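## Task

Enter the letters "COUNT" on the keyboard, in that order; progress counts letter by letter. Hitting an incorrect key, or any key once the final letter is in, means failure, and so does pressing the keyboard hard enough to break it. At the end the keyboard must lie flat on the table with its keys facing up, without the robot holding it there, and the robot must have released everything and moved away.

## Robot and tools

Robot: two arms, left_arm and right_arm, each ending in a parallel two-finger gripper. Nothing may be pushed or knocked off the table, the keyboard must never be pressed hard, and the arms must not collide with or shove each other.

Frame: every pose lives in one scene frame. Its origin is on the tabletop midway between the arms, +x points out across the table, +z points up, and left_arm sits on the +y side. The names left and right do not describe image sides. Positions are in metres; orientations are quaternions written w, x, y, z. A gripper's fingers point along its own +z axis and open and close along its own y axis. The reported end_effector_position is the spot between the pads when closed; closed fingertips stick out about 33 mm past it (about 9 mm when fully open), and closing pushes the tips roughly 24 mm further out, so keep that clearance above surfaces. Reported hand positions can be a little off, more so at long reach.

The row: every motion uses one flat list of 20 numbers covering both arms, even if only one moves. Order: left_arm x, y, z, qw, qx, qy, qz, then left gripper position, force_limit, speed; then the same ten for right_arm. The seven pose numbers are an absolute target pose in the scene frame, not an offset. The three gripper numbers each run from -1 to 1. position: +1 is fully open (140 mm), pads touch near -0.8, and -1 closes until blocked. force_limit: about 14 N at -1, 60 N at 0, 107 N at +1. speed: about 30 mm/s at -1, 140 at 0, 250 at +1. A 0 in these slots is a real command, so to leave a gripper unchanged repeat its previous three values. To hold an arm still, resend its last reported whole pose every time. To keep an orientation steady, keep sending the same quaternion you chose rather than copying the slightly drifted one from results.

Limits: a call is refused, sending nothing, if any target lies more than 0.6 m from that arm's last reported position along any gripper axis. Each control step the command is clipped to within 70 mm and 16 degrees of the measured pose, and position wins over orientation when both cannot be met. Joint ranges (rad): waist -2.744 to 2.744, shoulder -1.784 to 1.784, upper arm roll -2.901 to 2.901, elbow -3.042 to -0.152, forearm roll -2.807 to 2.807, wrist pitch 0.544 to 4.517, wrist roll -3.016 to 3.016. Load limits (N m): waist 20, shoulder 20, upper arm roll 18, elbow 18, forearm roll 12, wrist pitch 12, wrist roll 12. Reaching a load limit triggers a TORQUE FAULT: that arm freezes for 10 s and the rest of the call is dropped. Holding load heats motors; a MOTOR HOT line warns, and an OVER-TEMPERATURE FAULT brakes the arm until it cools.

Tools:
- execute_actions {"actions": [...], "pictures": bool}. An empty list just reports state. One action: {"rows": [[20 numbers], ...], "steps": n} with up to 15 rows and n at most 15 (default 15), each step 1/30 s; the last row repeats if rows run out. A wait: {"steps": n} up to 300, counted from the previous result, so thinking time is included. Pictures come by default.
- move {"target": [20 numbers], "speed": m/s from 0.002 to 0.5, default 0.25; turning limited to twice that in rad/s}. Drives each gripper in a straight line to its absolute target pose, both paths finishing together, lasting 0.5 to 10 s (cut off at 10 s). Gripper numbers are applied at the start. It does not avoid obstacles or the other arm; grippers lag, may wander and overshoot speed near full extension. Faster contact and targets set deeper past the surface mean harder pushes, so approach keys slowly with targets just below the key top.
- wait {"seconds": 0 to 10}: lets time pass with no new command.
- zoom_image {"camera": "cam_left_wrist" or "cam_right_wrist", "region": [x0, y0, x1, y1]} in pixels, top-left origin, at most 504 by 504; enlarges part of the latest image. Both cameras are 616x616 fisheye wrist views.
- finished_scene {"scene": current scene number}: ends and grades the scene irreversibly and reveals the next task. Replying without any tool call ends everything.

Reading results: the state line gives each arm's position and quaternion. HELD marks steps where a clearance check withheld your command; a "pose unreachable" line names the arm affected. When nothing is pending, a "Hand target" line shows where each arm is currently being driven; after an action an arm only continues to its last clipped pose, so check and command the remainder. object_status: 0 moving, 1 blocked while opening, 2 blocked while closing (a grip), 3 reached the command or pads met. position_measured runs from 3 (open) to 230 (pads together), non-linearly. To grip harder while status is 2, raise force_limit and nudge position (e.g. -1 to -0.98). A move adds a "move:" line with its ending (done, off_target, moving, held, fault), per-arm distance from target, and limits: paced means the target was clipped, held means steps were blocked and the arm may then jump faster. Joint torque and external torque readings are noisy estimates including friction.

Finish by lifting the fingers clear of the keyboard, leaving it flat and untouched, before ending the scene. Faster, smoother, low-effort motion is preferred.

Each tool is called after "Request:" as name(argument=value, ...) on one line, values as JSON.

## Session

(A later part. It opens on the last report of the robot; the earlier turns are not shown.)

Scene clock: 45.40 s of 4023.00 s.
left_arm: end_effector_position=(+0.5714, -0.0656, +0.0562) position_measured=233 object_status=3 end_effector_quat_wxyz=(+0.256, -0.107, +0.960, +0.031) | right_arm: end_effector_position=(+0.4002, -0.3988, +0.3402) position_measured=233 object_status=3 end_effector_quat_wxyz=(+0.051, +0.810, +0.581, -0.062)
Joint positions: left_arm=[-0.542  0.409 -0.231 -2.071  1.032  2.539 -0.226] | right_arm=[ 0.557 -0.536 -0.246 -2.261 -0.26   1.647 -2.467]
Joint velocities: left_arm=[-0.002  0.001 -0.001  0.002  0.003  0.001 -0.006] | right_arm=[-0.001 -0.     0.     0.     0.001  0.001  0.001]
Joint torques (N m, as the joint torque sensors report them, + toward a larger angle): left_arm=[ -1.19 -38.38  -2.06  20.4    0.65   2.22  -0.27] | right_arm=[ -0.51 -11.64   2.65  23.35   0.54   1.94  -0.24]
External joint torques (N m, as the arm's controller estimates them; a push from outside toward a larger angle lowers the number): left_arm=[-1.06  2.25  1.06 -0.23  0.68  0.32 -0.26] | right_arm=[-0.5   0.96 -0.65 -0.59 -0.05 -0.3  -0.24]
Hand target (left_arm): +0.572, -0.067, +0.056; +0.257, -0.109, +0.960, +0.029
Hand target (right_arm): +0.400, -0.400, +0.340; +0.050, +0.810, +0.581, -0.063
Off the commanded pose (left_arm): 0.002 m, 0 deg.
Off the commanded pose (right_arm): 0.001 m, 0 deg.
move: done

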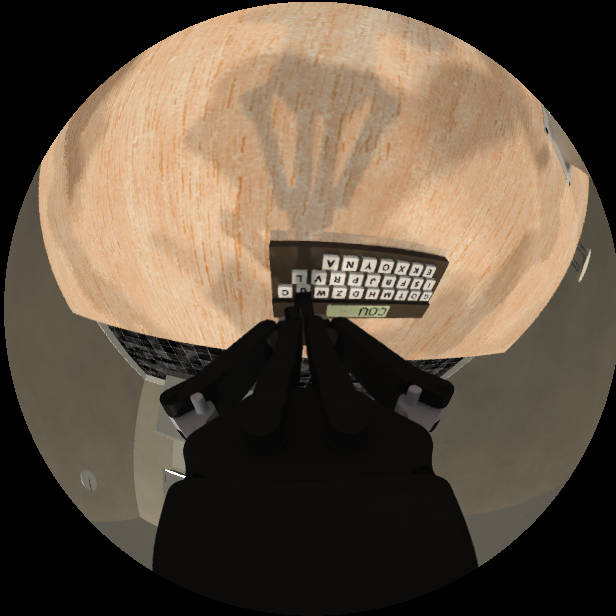

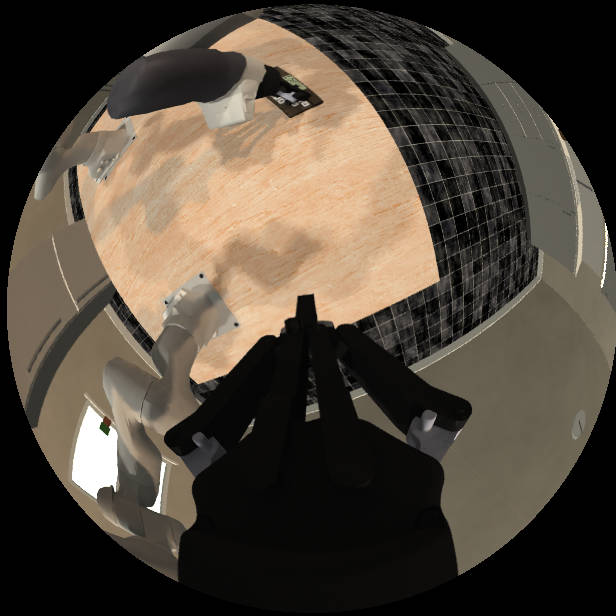

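N = O(.5225,.0068) − 2r = (.529,−.0298).

Request:
move(target=[0.571,-0.066,0.068,0.257,-0.109,0.96,0.0293,-1,0,0,0.4,-0.4,0.34,0.05,0.81,0.581,-0.063,-1,0,0], speed=0.03)

Request:
move(target=[0.529,-0.0298,0.065,0.257,-0.109,0.96,0.0293,-1,0,0,0.4,-0.4,0.34,0.05,0.81,0.581,-0.063,-1,0,0], speed=0.05)

Request:
zoom_image(camera="cam_left_wrist", region=[210,220,410,330])

Scene clock: 49.10 s of 4023.00 s.
left_arm: end_effector_position=(+0.5721, -0.0676, +0.0684) position_measured=233 object_status=3 end_effector_quat_wxyz=(+0.259, -0.111, +0.959, +0.027) | right_arm: end_effector_position=(+0.4002, -0.3988, +0.3402) position_measured=233 object_status=3 end_effector_quat_wxyz=(+0.051, +0.810, +0.581, -0.062)
Joint positions: left_arm=[-0.539  0.386 -0.237 -2.076  1.014  2.534 -0.217] | right_arm=[ 0.557 -0.536 -0.246 -2.261 -0.26   1.647 -2.467]
Joint velocities: left_arm=[-0.    -0.     0.002 -0.005 -0.008 -0.005  0.011] | right_arm=[-0.     0.    -0.     0.001  0.001  0.001  0.   ]
Joint torques (N m, as the joint torque sensors report them, + toward a larger angle): left_arm=[  0.74 -41.56  -4.76  17.93  -1.2    1.55   0.31] | right_arm=[ -0.57 -11.8    2.59  23.3    0.54   1.93  -0.3 ]
External joint torques (N m, as the arm's controller estimates them; a push from outside toward a larger angle lowers the number): left_arm=[ 0.7  -1.57 -1.94 -2.89 -1.19 -0.36  0.32] | right_arm=[-0.54  0.76 -0.68 -0.62 -0.06 -0.31 -0.3 ]
Hand target (left_arm): +0.571, -0.066, +0.068; +0.257, -0.109, +0.960, +0.029
Hand target (right_arm): +0.400, -0.400, +0.340; +0.050, +0.810, +0.581, -0.063
Off the commanded pose (left_arm): 0.002 m, 0 deg.
Off the commanded pose (right_arm): 0.001 m, 0 deg.
move: done

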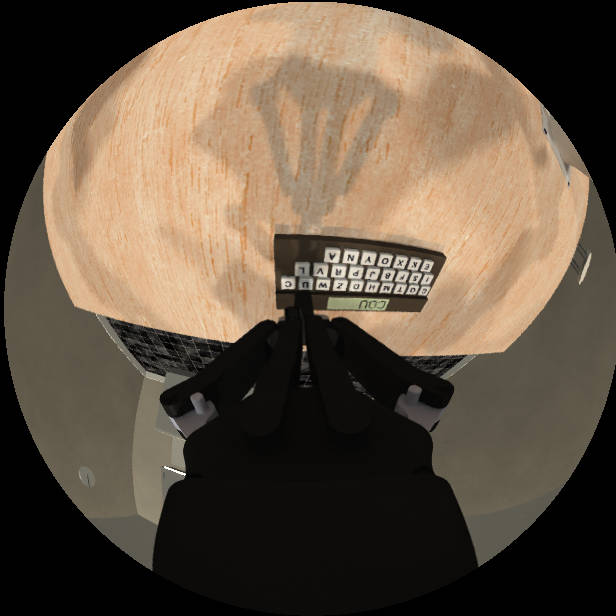

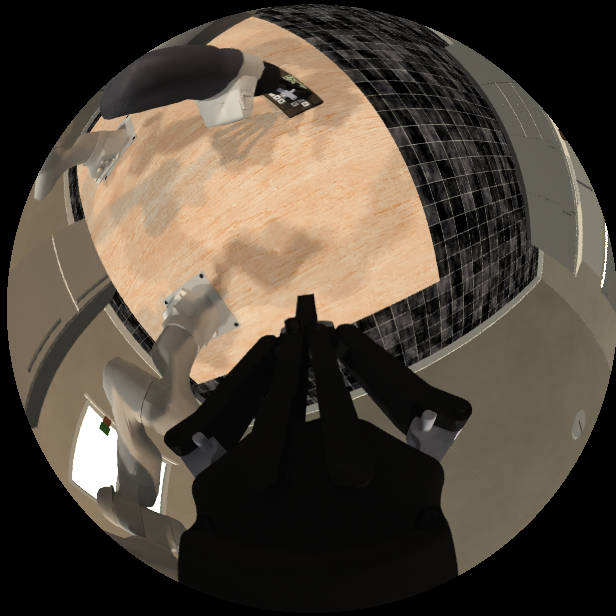

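Scene clock: 50.57 s of 4023.00 s.
left_arm: end_effector_position=(+0.5291, -0.0305, +0.0641) position_measured=233 object_status=3 end_effector_quat_wxyz=(+0.256, -0.104, +0.960, +0.032) | right_arm: end_effector_position=(+0.4002, -0.3988, +0.3402) position_measured=233 object_status=3 end_effector_quat_wxyz=(+0.051, +0.810, +0.581, -0.062)
Joint positions: left_arm=[-0.539  0.265 -0.223 -2.263  1.06   2.587 -0.275] | right_arm=[ 0.557 -0.536 -0.246 -2.261 -0.26   1.647 -2.467]
Joint velocities: left_arm=[-0.    -0.004  0.002 -0.004  0.006  0.01  -0.024] | right_arm=[-0.     0.     0.001 -0.     0.001 -0.    -0.001]
Joint torques (N m, as the joint torque sensors report them, + toward a larger angle): left_arm=[ -0.54 -37.21  -1.24  17.04   0.64   2.14  -0.17] | right_arm=[ -0.37 -11.66   2.58  23.39   0.55   1.92  -0.27]
External joint torques (N m, as the arm's controller estimates them; a push from outside toward a larger angle lowers the number): left_arm=[-0.47 -1.52  0.69 -3.    0.79  0.3  -0.15] | right_arm=[-0.42  0.84 -0.79 -0.46 -0.05 -0.3  -0.27]
Hand target (left_arm): +0.529, -0.030, +0.065; +0.257, -0.108, +0.960, +0.029
Hand target (right_arm): +0.400, -0.400, +0.340; +0.050, +0.810, +0.581, -0.063
Off the commanded pose (left_arm): 0.001 m, 1 deg.
Off the commanded pose (right_arm): 0.001 m, 0 deg.
move: done

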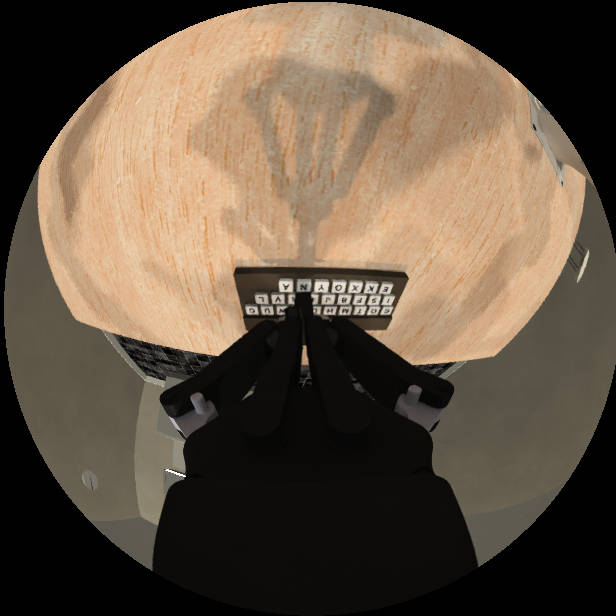

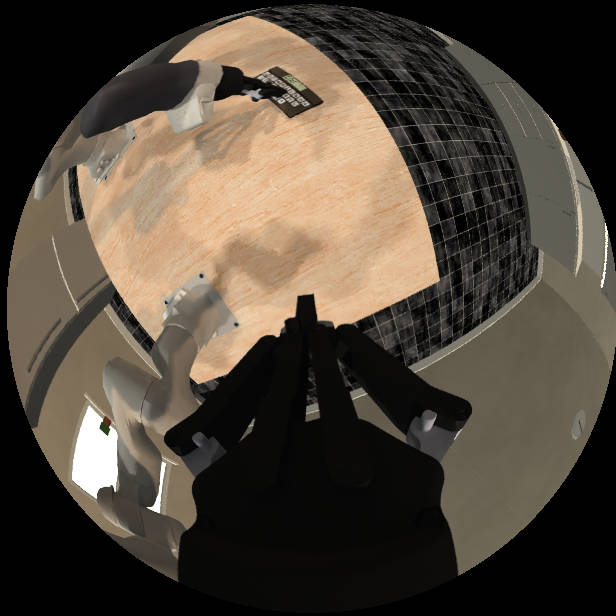

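Region (210, 220, 410, 330) of cam_left_wrist's 616x616 image, scaled by 2.520, with more detail than that image has; it fills the top 277 rows of this view, and the rest is white.

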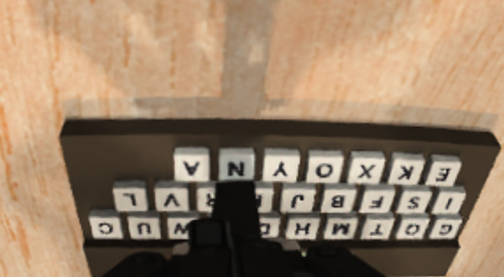

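Request:
move(target=[0.5295,-0.0305,0.0557,0.257,-0.109,0.96,0.0293,-1,0,0,0.4,-0.4,0.34,0.05,0.81,0.581,-0.063,-1,0,0], speed=0.01)

Request:
zoom_image(camera="cam_right_wrist", region=[240,50,340,130])

Scene clock: 53.50 s of 4023.00 s.
left_arm: end_effector_position=(+0.5286, -0.0294, +0.0560) position_measured=233 object_status=3 end_effector_quat_wxyz=(+0.256, -0.106, +0.960, +0.032) | right_arm: end_effector_position=(+0.4002, -0.3988, +0.3402) position_measured=233 object_status=3 end_effector_quat_wxyz=(+0.051, +0.810, +0.581, -0.062)
Joint positions: left_arm=[-0.539  0.281 -0.219 -2.262  1.085  2.595 -0.303] | right_arm=[ 0.557 -0.536 -0.246 -2.261 -0.26   1.647 -2.467]
Joint velocities: left_arm=[-0.001  0.002 -0.    -0.001  0.008  0.001 -0.017] | right_arm=[ 0.001  0.001  0.001 -0.    -0.002  0.001 -0.001]
Joint torques (N m, as the joint torque sensors report them, + toward a larger angle): left_arm=[ -0.61 -34.42  -0.89  19.75   0.57   2.23  -0.16] | right_arm=[ -0.37 -11.37   2.64  23.52   0.58   1.89  -0.27]
External joint torques (N m, as the arm's controller estimates them; a push from outside toward a larger angle lowers the number): left_arm=[-0.57  1.38  1.12  0.11  0.74  0.43 -0.15] | right_arm=[-0.43  1.06 -0.72 -0.29 -0.01 -0.33 -0.26]
Hand target (left_arm): +0.530, -0.031, +0.056; +0.257, -0.109, +0.960, +0.029
Hand target (right_arm): +0.400, -0.400, +0.340; +0.050, +0.810, +0.581, -0.063
Off the commanded pose (left_arm): 0.001 m, 0 deg.
Off the commanded pose (right_arm): 0.001 m, 0 deg.
move: done

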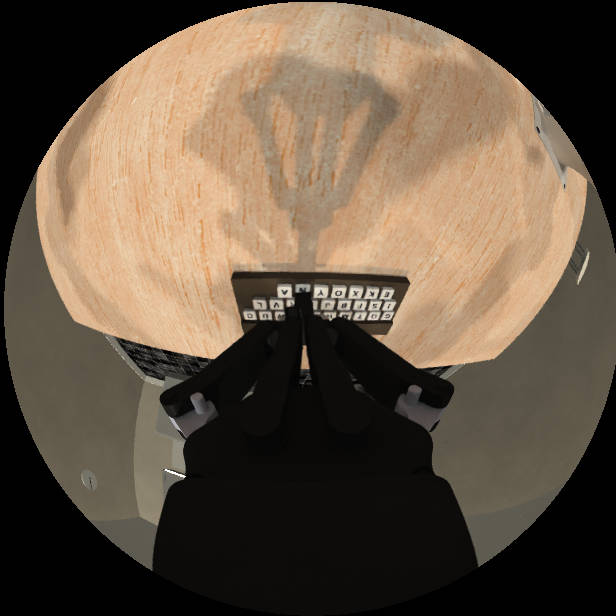

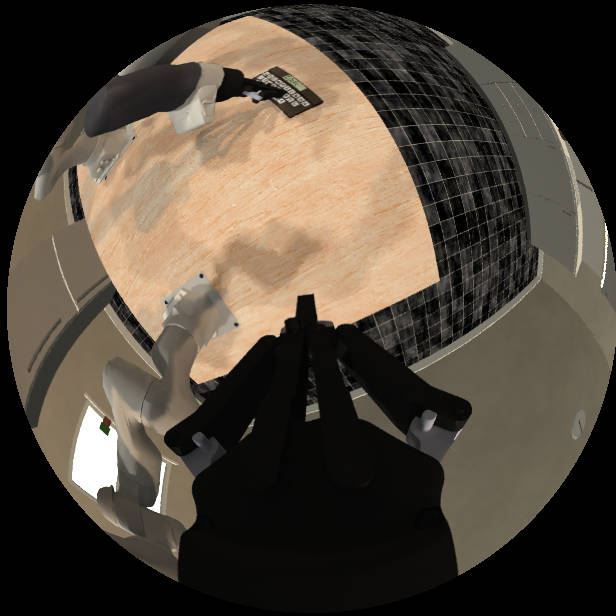

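Region (240, 50, 340, 130) of cam_right_wrist's 616x616 image, scaled by 5.040, with more detail than that image has; it fills the top 403 rows of this view, and the rest is white.

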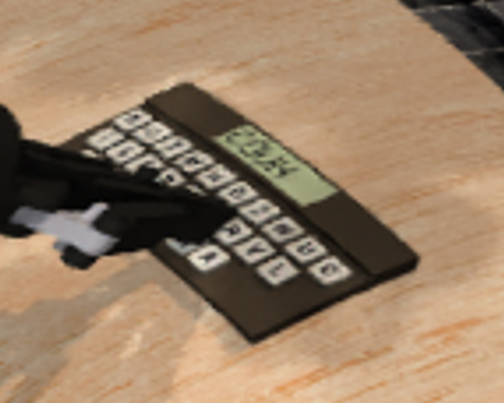

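T = U + 6r = (.553,.0445).

Request:
move(target=[0.529,-0.03,0.068,0.257,-0.109,0.96,0.0293,-1,0,0,0.4,-0.4,0.34,0.05,0.81,0.581,-0.063,-1,0,0], speed=0.03)

Request:
move(target=[0.553,0.0445,0.065,0.257,-0.109,0.96,0.0293,-1,0,0,0.4,-0.4,0.34,0.05,0.81,0.581,-0.063,-1,0,0], speed=0.05)

Request:
zoom_image(camera="cam_left_wrist", region=[210,220,410,330])

Scene clock: 57.50 s of 4023.00 s.
left_arm: end_effector_position=(+0.5300, -0.0316, +0.0683) position_measured=233 object_status=3 end_effector_quat_wxyz=(+0.258, -0.112, +0.959, +0.026) | right_arm: end_effector_position=(+0.4002, -0.3989, +0.3402) position_measured=233 object_status=3 end_effector_quat_wxyz=(+0.051, +0.810, +0.581, -0.062)
Joint positions: left_arm=[-0.537  0.256 -0.223 -2.266  1.059  2.592 -0.291] | right_arm=[ 0.557 -0.536 -0.246 -2.261 -0.26   1.647 -2.467]
Joint velocities: left_arm=[ 0.002  0.001 -0.    -0.005 -0.01  -0.003  0.018] | right_arm=[ 0.    -0.001  0.001 -0.002  0.001  0.001 -0.001]
Joint torques (N m, as the joint torque sensors report them, + toward a larger angle): left_arm=[  0.97 -36.69  -3.23  16.75  -1.37   1.47   0.39] | right_arm=[ -0.44 -11.68   2.85  23.33   0.52   1.9   -0.27]
External joint torques (N m, as the arm's controller estimates them; a push from outside toward a larger angle lowers the number): left_arm=[ 0.9  -1.37 -1.52 -3.23 -1.21 -0.35  0.4 ] | right_arm=[-0.44  0.87 -0.46 -0.53 -0.08 -0.33 -0.27]
Hand target (left_arm): +0.529, -0.030, +0.068; +0.257, -0.109, +0.960, +0.029
Hand target (right_arm): +0.400, -0.400, +0.340; +0.050, +0.810, +0.581, -0.063
Off the commanded pose (left_arm): 0.002 m, 1 deg.
Off the commanded pose (right_arm): 0.001 m, 0 deg.
After step 90, 0.27 s passed at rest.
move: done

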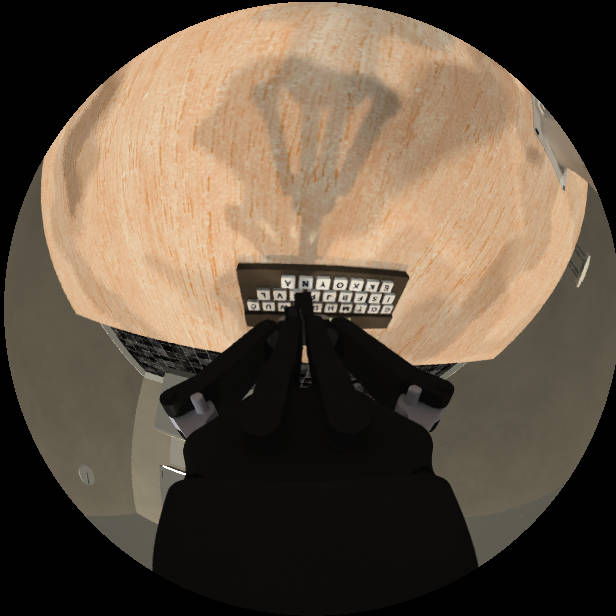

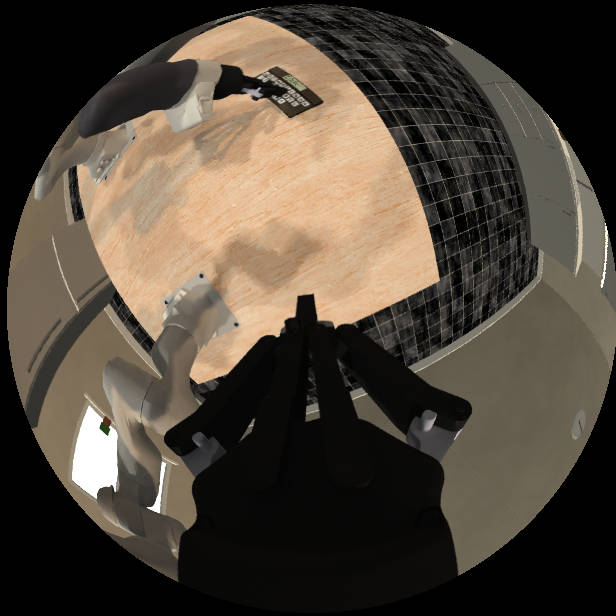

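Scene clock: 59.40 s of 4023.00 s.
left_arm: end_effector_position=(+0.5531, +0.0448, +0.0641) position_measured=233 object_status=3 end_effector_quat_wxyz=(+0.257, -0.115, +0.959, +0.030) | right_arm: end_effector_position=(+0.4002, -0.3989, +0.3402) position_measured=233 object_status=3 end_effector_quat_wxyz=(+0.051, +0.810, +0.581, -0.062)
Joint positions: left_arm=[-0.43   0.198 -0.161 -2.366  1.139  2.702 -0.248] | right_arm=[ 0.557 -0.536 -0.246 -2.261 -0.26   1.647 -2.467]
Joint velocities: left_arm=[ 0.004 -0.001  0.001 -0.001  0.006  0.015  0.013] | right_arm=[-0.002 -0.001 -0.001 -0.001 -0.    -0.    -0.001]
Joint torques (N m, as the joint torque sensors report them, + toward a larger angle): left_arm=[  0.39 -34.67  -0.81  16.42   0.34   2.16   0.36] | right_arm=[ -0.35 -11.29   2.85  23.77   0.56   1.85  -0.29]
External joint torques (N m, as the arm's controller estimates them; a push from outside toward a larger angle lowers the number): left_arm=[ 0.27 -1.42  0.17 -2.92  0.75  0.3   0.38] | right_arm=[-0.29  1.2  -0.38 -0.04 -0.03 -0.36 -0.28]
Hand target (left_arm): +0.553, +0.045, +0.065; +0.257, -0.108, +0.960, +0.030
Hand target (right_arm): +0.400, -0.400, +0.340; +0.050, +0.810, +0.581, -0.063
Off the commanded pose (left_arm): 0.001 m, 1 deg.
Off the commanded pose (right_arm): 0.001 m, 0 deg.
move: done

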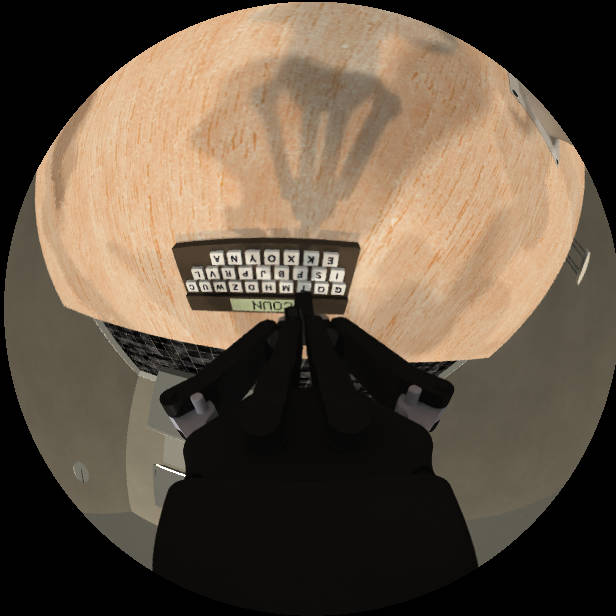

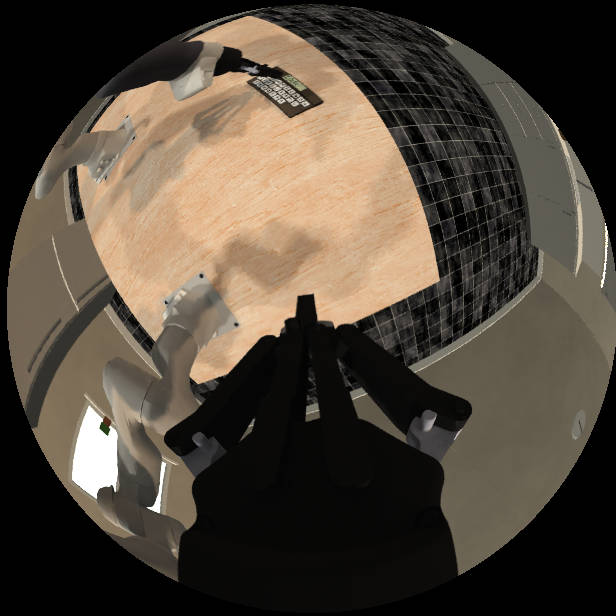

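Region (210, 220, 410, 330) of cam_left_wrist's 616x616 image, scaled by 2.520, with more detail than that image has; it fills the top 277 rows of this view, and the rest is white.

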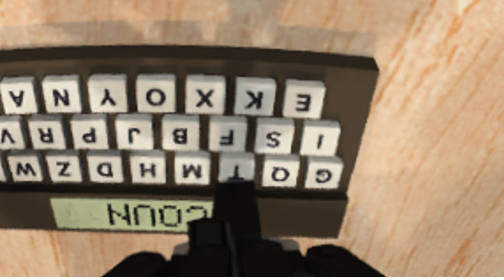

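Request:
move(target=[0.555,0.0448,0.0557,0.257,-0.109,0.96,0.0293,-1,0,0,0.4,-0.4,0.34,0.05,0.81,0.581,-0.063,-1,0,0], speed=0.01)

Request:
zoom_image(camera="cam_left_wrist", region=[210,220,410,330])

Scene clock: 65.17 s of 4023.00 s.
left_arm: end_effector_position=(+0.5537, +0.0451, +0.0559) position_measured=233 object_status=3 end_effector_quat_wxyz=(+0.256, -0.106, +0.960, +0.031) | right_arm: end_effector_position=(+0.4002, -0.3989, +0.3402) position_measured=233 object_status=3 end_effector_quat_wxyz=(+0.051, +0.810, +0.581, -0.062)
Joint positions: left_arm=[-0.429  0.219 -0.155 -2.36   1.173  2.713 -0.26 ] | right_arm=[ 0.557 -0.536 -0.246 -2.261 -0.26   1.647 -2.467]
Joint velocities: left_arm=[ 0.     0.     0.001  0.002  0.009  0.002 -0.016] | right_arm=[ 0.001  0.001 -0.     0.001  0.001  0.     0.002]
Joint torques (N m, as the joint torque sensors report them, + toward a larger angle): left_arm=[ -0.23 -32.29  -0.18  18.86   0.37   2.28  -0.17] | right_arm=[ -0.51 -11.19   2.77  23.62   0.52   1.88  -0.28]
External joint torques (N m, as the arm's controller estimates them; a push from outside toward a larger angle lowers the number): left_arm=[-0.23  1.38  1.   -0.21  0.81  0.43 -0.16] | right_arm=[-0.64  1.23 -0.67 -0.21 -0.09 -0.35 -0.28]
Hand target (left_arm): +0.555, +0.045, +0.056; +0.257, -0.109, +0.960, +0.029
Hand target (right_arm): +0.400, -0.400, +0.340; +0.050, +0.810, +0.581, -0.063
Off the commanded pose (left_arm): 0.001 m, 0 deg.
Off the commanded pose (right_arm): 0.001 m, 0 deg.
After step 90, 1.67 s passed at rest.
move: done

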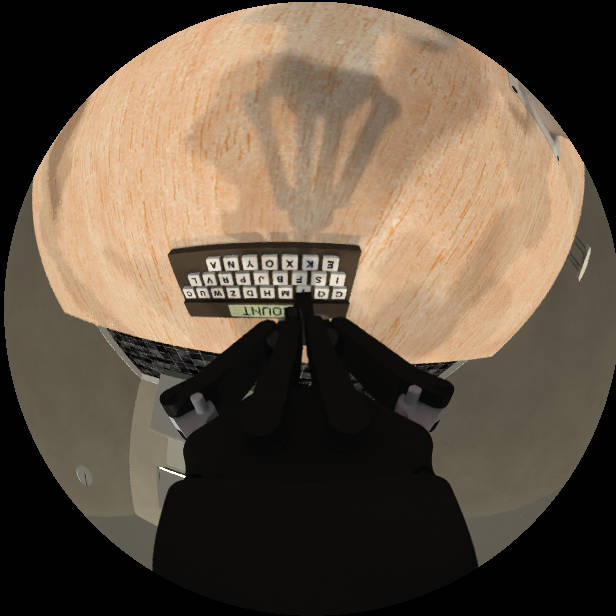

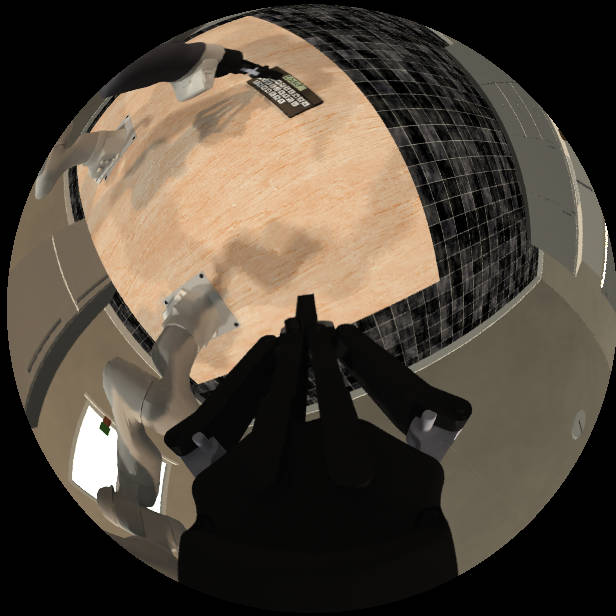

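Region (210, 220, 410, 330) of cam_left_wrist's 616x616 image, scaled by 2.520, with more detail than that image has; it fills the top 277 rows of this view, and the rest is white.

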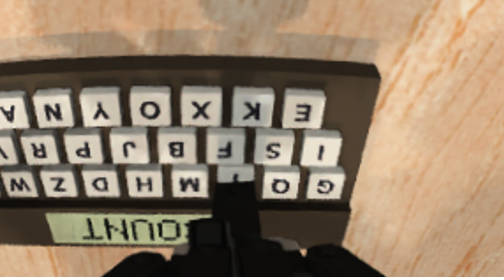

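Request:
move(target=[0.555,0.0448,0.13,0.257,-0.109,0.96,0.0293,-1,0,0,0.4,-0.4,0.34,0.05,0.81,0.581,-0.063,-1,0,0], speed=0.05)

Request:
finished_scene(scene=2)

Scene clock: 69.63 s of 4023.00 s.
left_arm: end_effector_position=(+0.5548, +0.0446, +0.1302) position_measured=233 object_status=3 end_effector_quat_wxyz=(+0.257, -0.116, +0.959, +0.027) | right_arm: end_effector_position=(+0.4002, -0.3989, +0.3402) position_measured=233 object_status=3 end_effector_quat_wxyz=(+0.051, +0.810, +0.581, -0.062)
Joint positions: left_arm=[-0.414  0.044 -0.196 -2.394  0.894  2.647 -0.013] | right_arm=[ 0.557 -0.536 -0.246 -2.261 -0.26   1.647 -2.467]
Joint velocities: left_arm=[ 0.001  0.     0.001 -0.    -0.01  -0.005  0.039] | right_arm=[ 0.002 -0.     0.002 -0.001  0.002 -0.    -0.001]
Joint torques (N m, as the joint torque sensors report them, + toward a larger angle): left_arm=[ -0.23 -31.57  -1.32  18.51  -1.43   1.74   0.37] | right_arm=[ -0.47 -11.59   2.76  23.26   0.57   1.88  -0.26]
External joint torques (N m, as the arm's controller estimates them; a push from outside toward a larger angle lowers the number): left_arm=[-0.37 -1.64 -1.2  -2.77 -1.22 -0.41  0.39] | right_arm=[-0.54  0.95 -0.63 -0.61 -0.04 -0.36 -0.26]
Hand target (left_arm): +0.553, +0.045, +0.130; +0.256, -0.109, +0.960, +0.030
Hand target (right_arm): +0.400, -0.400, +0.340; +0.050, +0.810, +0.581, -0.063
Off the commanded pose (left_arm): 0.000 m, 1 deg.
Off the commanded pose (right_arm): 0.001 m, 0 deg.
move: done

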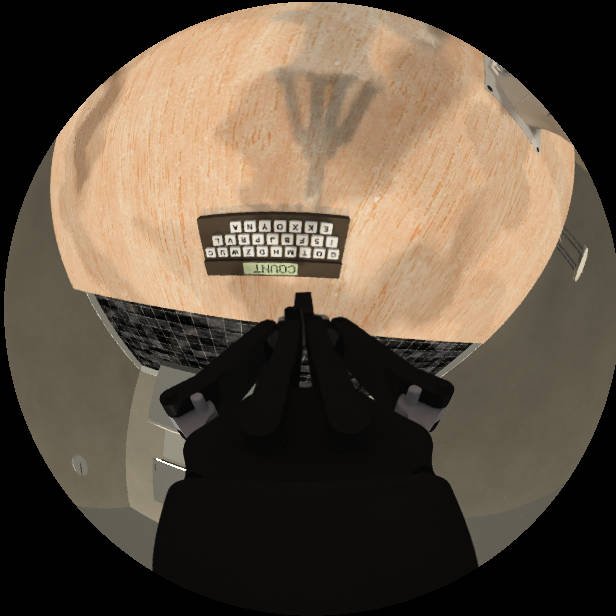

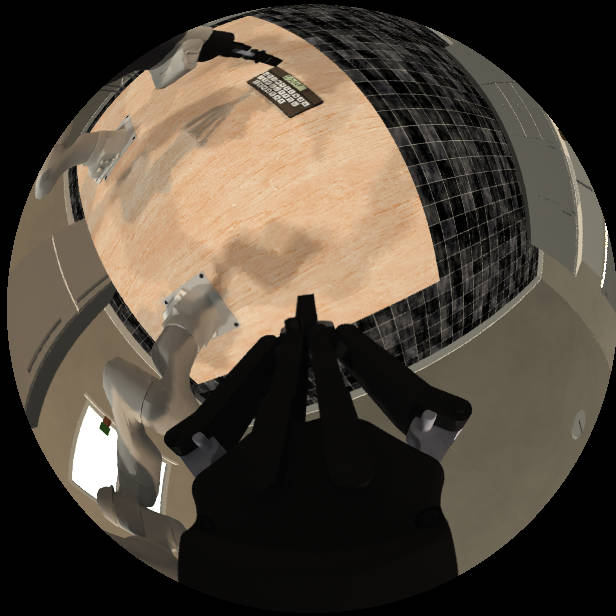

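The scene is finished: the task was done.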